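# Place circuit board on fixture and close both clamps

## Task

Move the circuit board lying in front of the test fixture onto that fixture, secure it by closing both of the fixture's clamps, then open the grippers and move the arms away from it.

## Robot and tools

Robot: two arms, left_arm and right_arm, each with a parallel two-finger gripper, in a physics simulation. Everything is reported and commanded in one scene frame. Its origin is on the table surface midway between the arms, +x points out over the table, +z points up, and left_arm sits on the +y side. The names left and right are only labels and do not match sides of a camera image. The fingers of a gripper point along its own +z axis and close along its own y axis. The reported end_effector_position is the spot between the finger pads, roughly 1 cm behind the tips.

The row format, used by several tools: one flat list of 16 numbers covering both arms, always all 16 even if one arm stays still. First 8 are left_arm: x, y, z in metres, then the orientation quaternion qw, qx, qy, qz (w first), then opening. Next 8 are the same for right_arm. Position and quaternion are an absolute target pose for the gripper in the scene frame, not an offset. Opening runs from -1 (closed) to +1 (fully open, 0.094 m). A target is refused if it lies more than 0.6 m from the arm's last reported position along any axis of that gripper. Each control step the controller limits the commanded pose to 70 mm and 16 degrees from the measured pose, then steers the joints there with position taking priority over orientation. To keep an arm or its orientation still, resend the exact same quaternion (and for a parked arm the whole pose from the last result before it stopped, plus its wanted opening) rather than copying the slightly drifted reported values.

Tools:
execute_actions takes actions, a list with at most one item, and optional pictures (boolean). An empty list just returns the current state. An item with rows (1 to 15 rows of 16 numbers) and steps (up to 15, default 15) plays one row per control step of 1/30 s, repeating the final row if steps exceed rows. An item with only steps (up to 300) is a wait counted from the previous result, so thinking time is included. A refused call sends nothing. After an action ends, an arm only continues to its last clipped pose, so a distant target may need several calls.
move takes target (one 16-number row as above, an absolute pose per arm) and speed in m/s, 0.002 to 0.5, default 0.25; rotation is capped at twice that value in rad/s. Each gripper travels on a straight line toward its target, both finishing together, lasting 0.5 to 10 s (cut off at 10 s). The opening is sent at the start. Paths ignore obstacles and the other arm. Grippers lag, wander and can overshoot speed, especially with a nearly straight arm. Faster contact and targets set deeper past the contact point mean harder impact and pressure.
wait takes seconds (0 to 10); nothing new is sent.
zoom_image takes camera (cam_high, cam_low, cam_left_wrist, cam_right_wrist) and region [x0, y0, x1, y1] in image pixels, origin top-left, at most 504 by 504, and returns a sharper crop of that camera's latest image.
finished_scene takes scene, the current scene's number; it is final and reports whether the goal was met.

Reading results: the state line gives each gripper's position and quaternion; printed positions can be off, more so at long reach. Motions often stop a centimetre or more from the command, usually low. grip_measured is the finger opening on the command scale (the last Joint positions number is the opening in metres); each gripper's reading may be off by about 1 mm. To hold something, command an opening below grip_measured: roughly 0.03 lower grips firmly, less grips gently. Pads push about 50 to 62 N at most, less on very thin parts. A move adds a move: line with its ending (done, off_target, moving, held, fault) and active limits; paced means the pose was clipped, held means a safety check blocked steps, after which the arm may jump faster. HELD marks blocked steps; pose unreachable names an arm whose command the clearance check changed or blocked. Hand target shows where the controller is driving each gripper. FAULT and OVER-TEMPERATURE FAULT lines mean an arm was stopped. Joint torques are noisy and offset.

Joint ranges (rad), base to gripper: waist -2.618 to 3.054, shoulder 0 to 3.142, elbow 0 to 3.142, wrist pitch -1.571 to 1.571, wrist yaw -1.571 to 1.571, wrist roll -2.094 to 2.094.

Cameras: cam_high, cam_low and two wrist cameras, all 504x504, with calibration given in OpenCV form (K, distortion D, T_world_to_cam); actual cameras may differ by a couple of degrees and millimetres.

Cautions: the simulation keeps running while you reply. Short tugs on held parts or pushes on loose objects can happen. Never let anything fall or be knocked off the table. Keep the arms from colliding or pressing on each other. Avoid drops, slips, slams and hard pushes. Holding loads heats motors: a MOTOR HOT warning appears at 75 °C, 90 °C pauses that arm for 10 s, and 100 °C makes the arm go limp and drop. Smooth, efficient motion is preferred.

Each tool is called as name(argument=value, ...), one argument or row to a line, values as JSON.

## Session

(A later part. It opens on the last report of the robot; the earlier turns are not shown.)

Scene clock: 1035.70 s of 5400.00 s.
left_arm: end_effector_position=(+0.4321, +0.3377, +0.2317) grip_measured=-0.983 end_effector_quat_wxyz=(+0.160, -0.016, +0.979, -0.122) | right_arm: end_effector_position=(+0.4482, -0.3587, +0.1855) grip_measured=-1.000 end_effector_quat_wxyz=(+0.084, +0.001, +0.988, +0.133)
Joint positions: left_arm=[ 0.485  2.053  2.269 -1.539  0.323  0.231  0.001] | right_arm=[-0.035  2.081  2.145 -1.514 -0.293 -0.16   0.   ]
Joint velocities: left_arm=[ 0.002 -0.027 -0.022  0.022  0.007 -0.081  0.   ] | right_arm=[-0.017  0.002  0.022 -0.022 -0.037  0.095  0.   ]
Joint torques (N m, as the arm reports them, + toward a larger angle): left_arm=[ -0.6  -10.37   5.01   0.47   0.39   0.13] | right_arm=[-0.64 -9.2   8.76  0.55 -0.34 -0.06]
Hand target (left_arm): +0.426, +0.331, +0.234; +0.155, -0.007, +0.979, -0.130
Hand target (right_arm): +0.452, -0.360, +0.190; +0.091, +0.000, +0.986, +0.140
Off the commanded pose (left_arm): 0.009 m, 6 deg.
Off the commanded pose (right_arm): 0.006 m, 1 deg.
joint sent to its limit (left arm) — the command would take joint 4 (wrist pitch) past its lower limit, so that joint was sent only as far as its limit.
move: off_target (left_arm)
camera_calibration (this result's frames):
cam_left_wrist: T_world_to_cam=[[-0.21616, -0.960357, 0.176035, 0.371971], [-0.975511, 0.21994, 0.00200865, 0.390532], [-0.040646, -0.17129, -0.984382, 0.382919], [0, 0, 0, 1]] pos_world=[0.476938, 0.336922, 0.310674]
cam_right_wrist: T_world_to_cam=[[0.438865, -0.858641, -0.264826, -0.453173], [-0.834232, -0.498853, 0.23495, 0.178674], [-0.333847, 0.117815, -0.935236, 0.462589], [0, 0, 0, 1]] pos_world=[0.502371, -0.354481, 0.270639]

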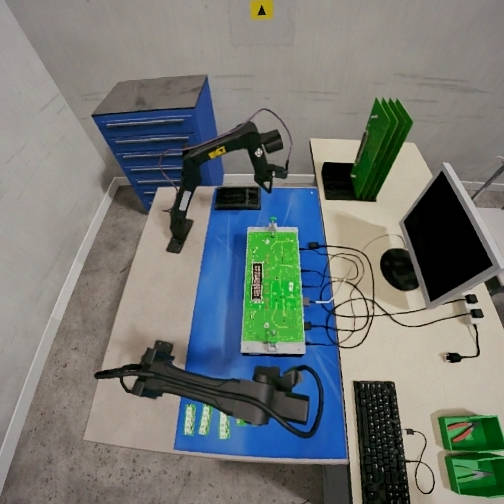

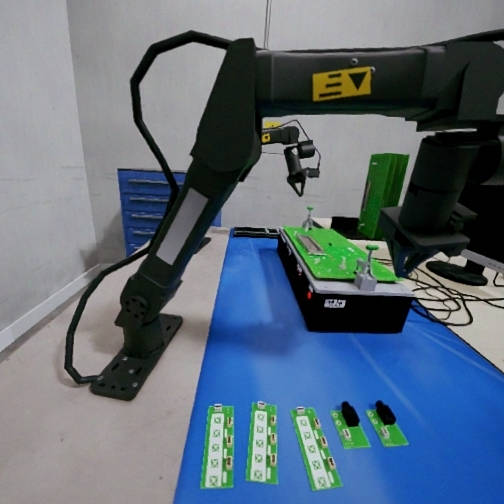

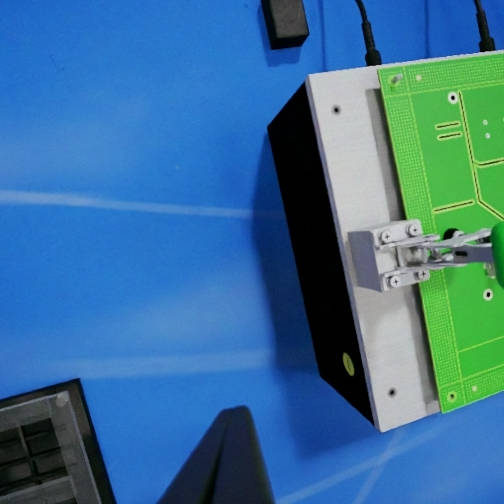

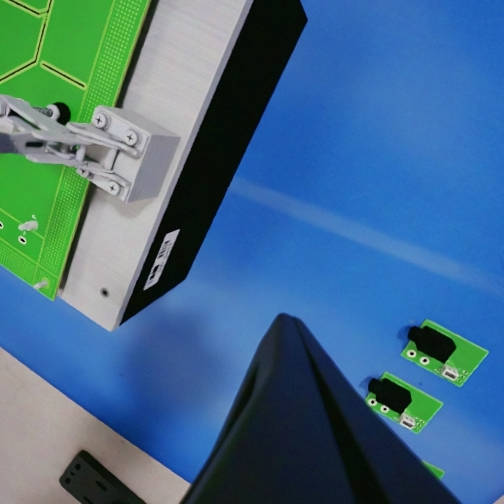

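move(
  target=[0.22,0.32,0.21,0.11,0,0.994,0,1,0.22,-0.36,0.21,0.11,0,0.994,0,1],
)

finished_scene(
  scene=2,
)

Scene clock: 1043.83 s of 5400.00 s.
left_arm: end_effector_position=(+0.2259, +0.3186, +0.2124) grip_measured=+1.000 end_effector_quat_wxyz=(+0.114, -0.007, +0.994, -0.003) | right_arm: end_effector_position=(+0.2282, -0.3591, +0.2198) grip_measured=+0.999 end_effector_quat_wxyz=(+0.127, +0.001, +0.992, +0.002)
Joint positions: left_arm=[ 0.482  1.242  1.35  -1.463  0.071  0.278  0.094] | right_arm=[-0.018  1.141  1.316 -1.495 -0.046 -0.157  0.094]
Joint velocities: left_arm=[-0.022  0.012  0.012  0.051 -0.037 -0.037  0.   ] | right_arm=[-0.007  0.007 -0.002 -0.081  0.037 -0.007  0.001]
Joint torques (N m, as the arm reports them, + toward a larger angle): left_arm=[-0.67 -3.72  4.88  0.41  0.    0.07] | right_arm=[ 0.53 -2.59  4.55  0.81  0.03  0.1 ]
Hand target (left_arm): +0.220, +0.316, +0.210; +0.108, +0.000, +0.994, -0.001
Hand target (right_arm): +0.221, -0.358, +0.213; +0.112, +0.001, +0.994, +0.000
Off the commanded pose (left_arm): 0.007 m, 1 deg.
Off the commanded pose (right_arm): 0.013 m, 2 deg.
After step 90, 3.73 s passed at rest.
move: off_target (right_arm)
camera_calibration (this result's frames):
cam_left_wrist: T_world_to_cam=[[-0.200229, -0.979073, -0.0364052, 0.359997], [-0.970273, 0.193, 0.146019, 0.170462], [-0.135937, 0.0645602, -0.988612, 0.299625], [0, 0, 0, 1]] pos_world=[0.278207, 0.30022, 0.284428]
cam_right_wrist: T_world_to_cam=[[0.421285, -0.90692, 0.00375542, -0.420288], [-0.870972, -0.403425, 0.280457, 0.0195757], [-0.252837, -0.121423, -0.959859, 0.322307], [0, 0, 0, 1]] pos_world=[0.275602, -0.334135, 0.305458]

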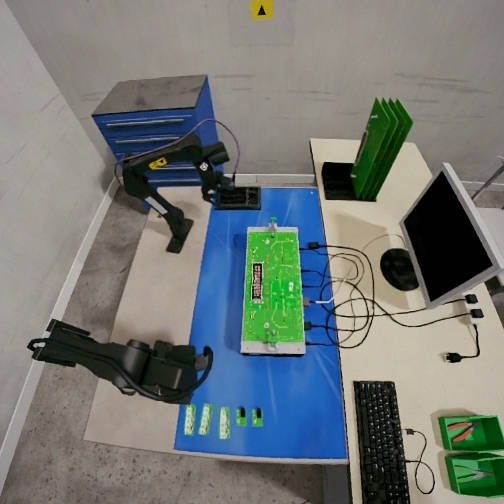

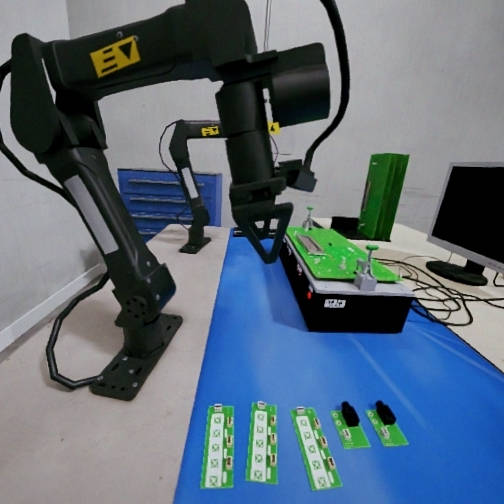

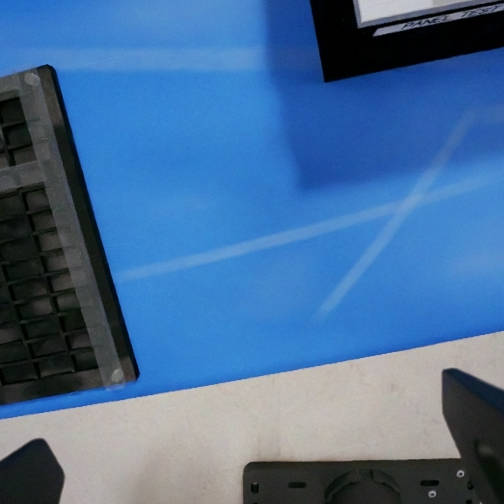

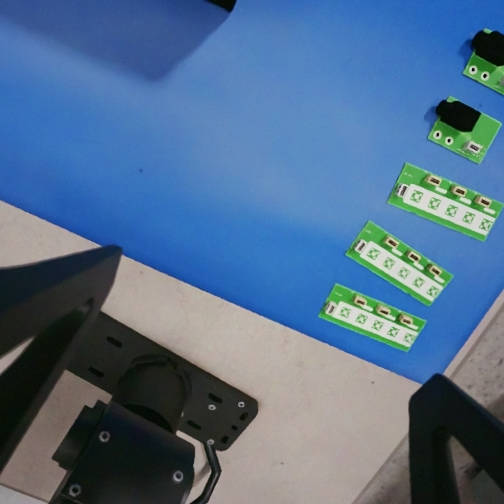

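The scene is finished: the task was done.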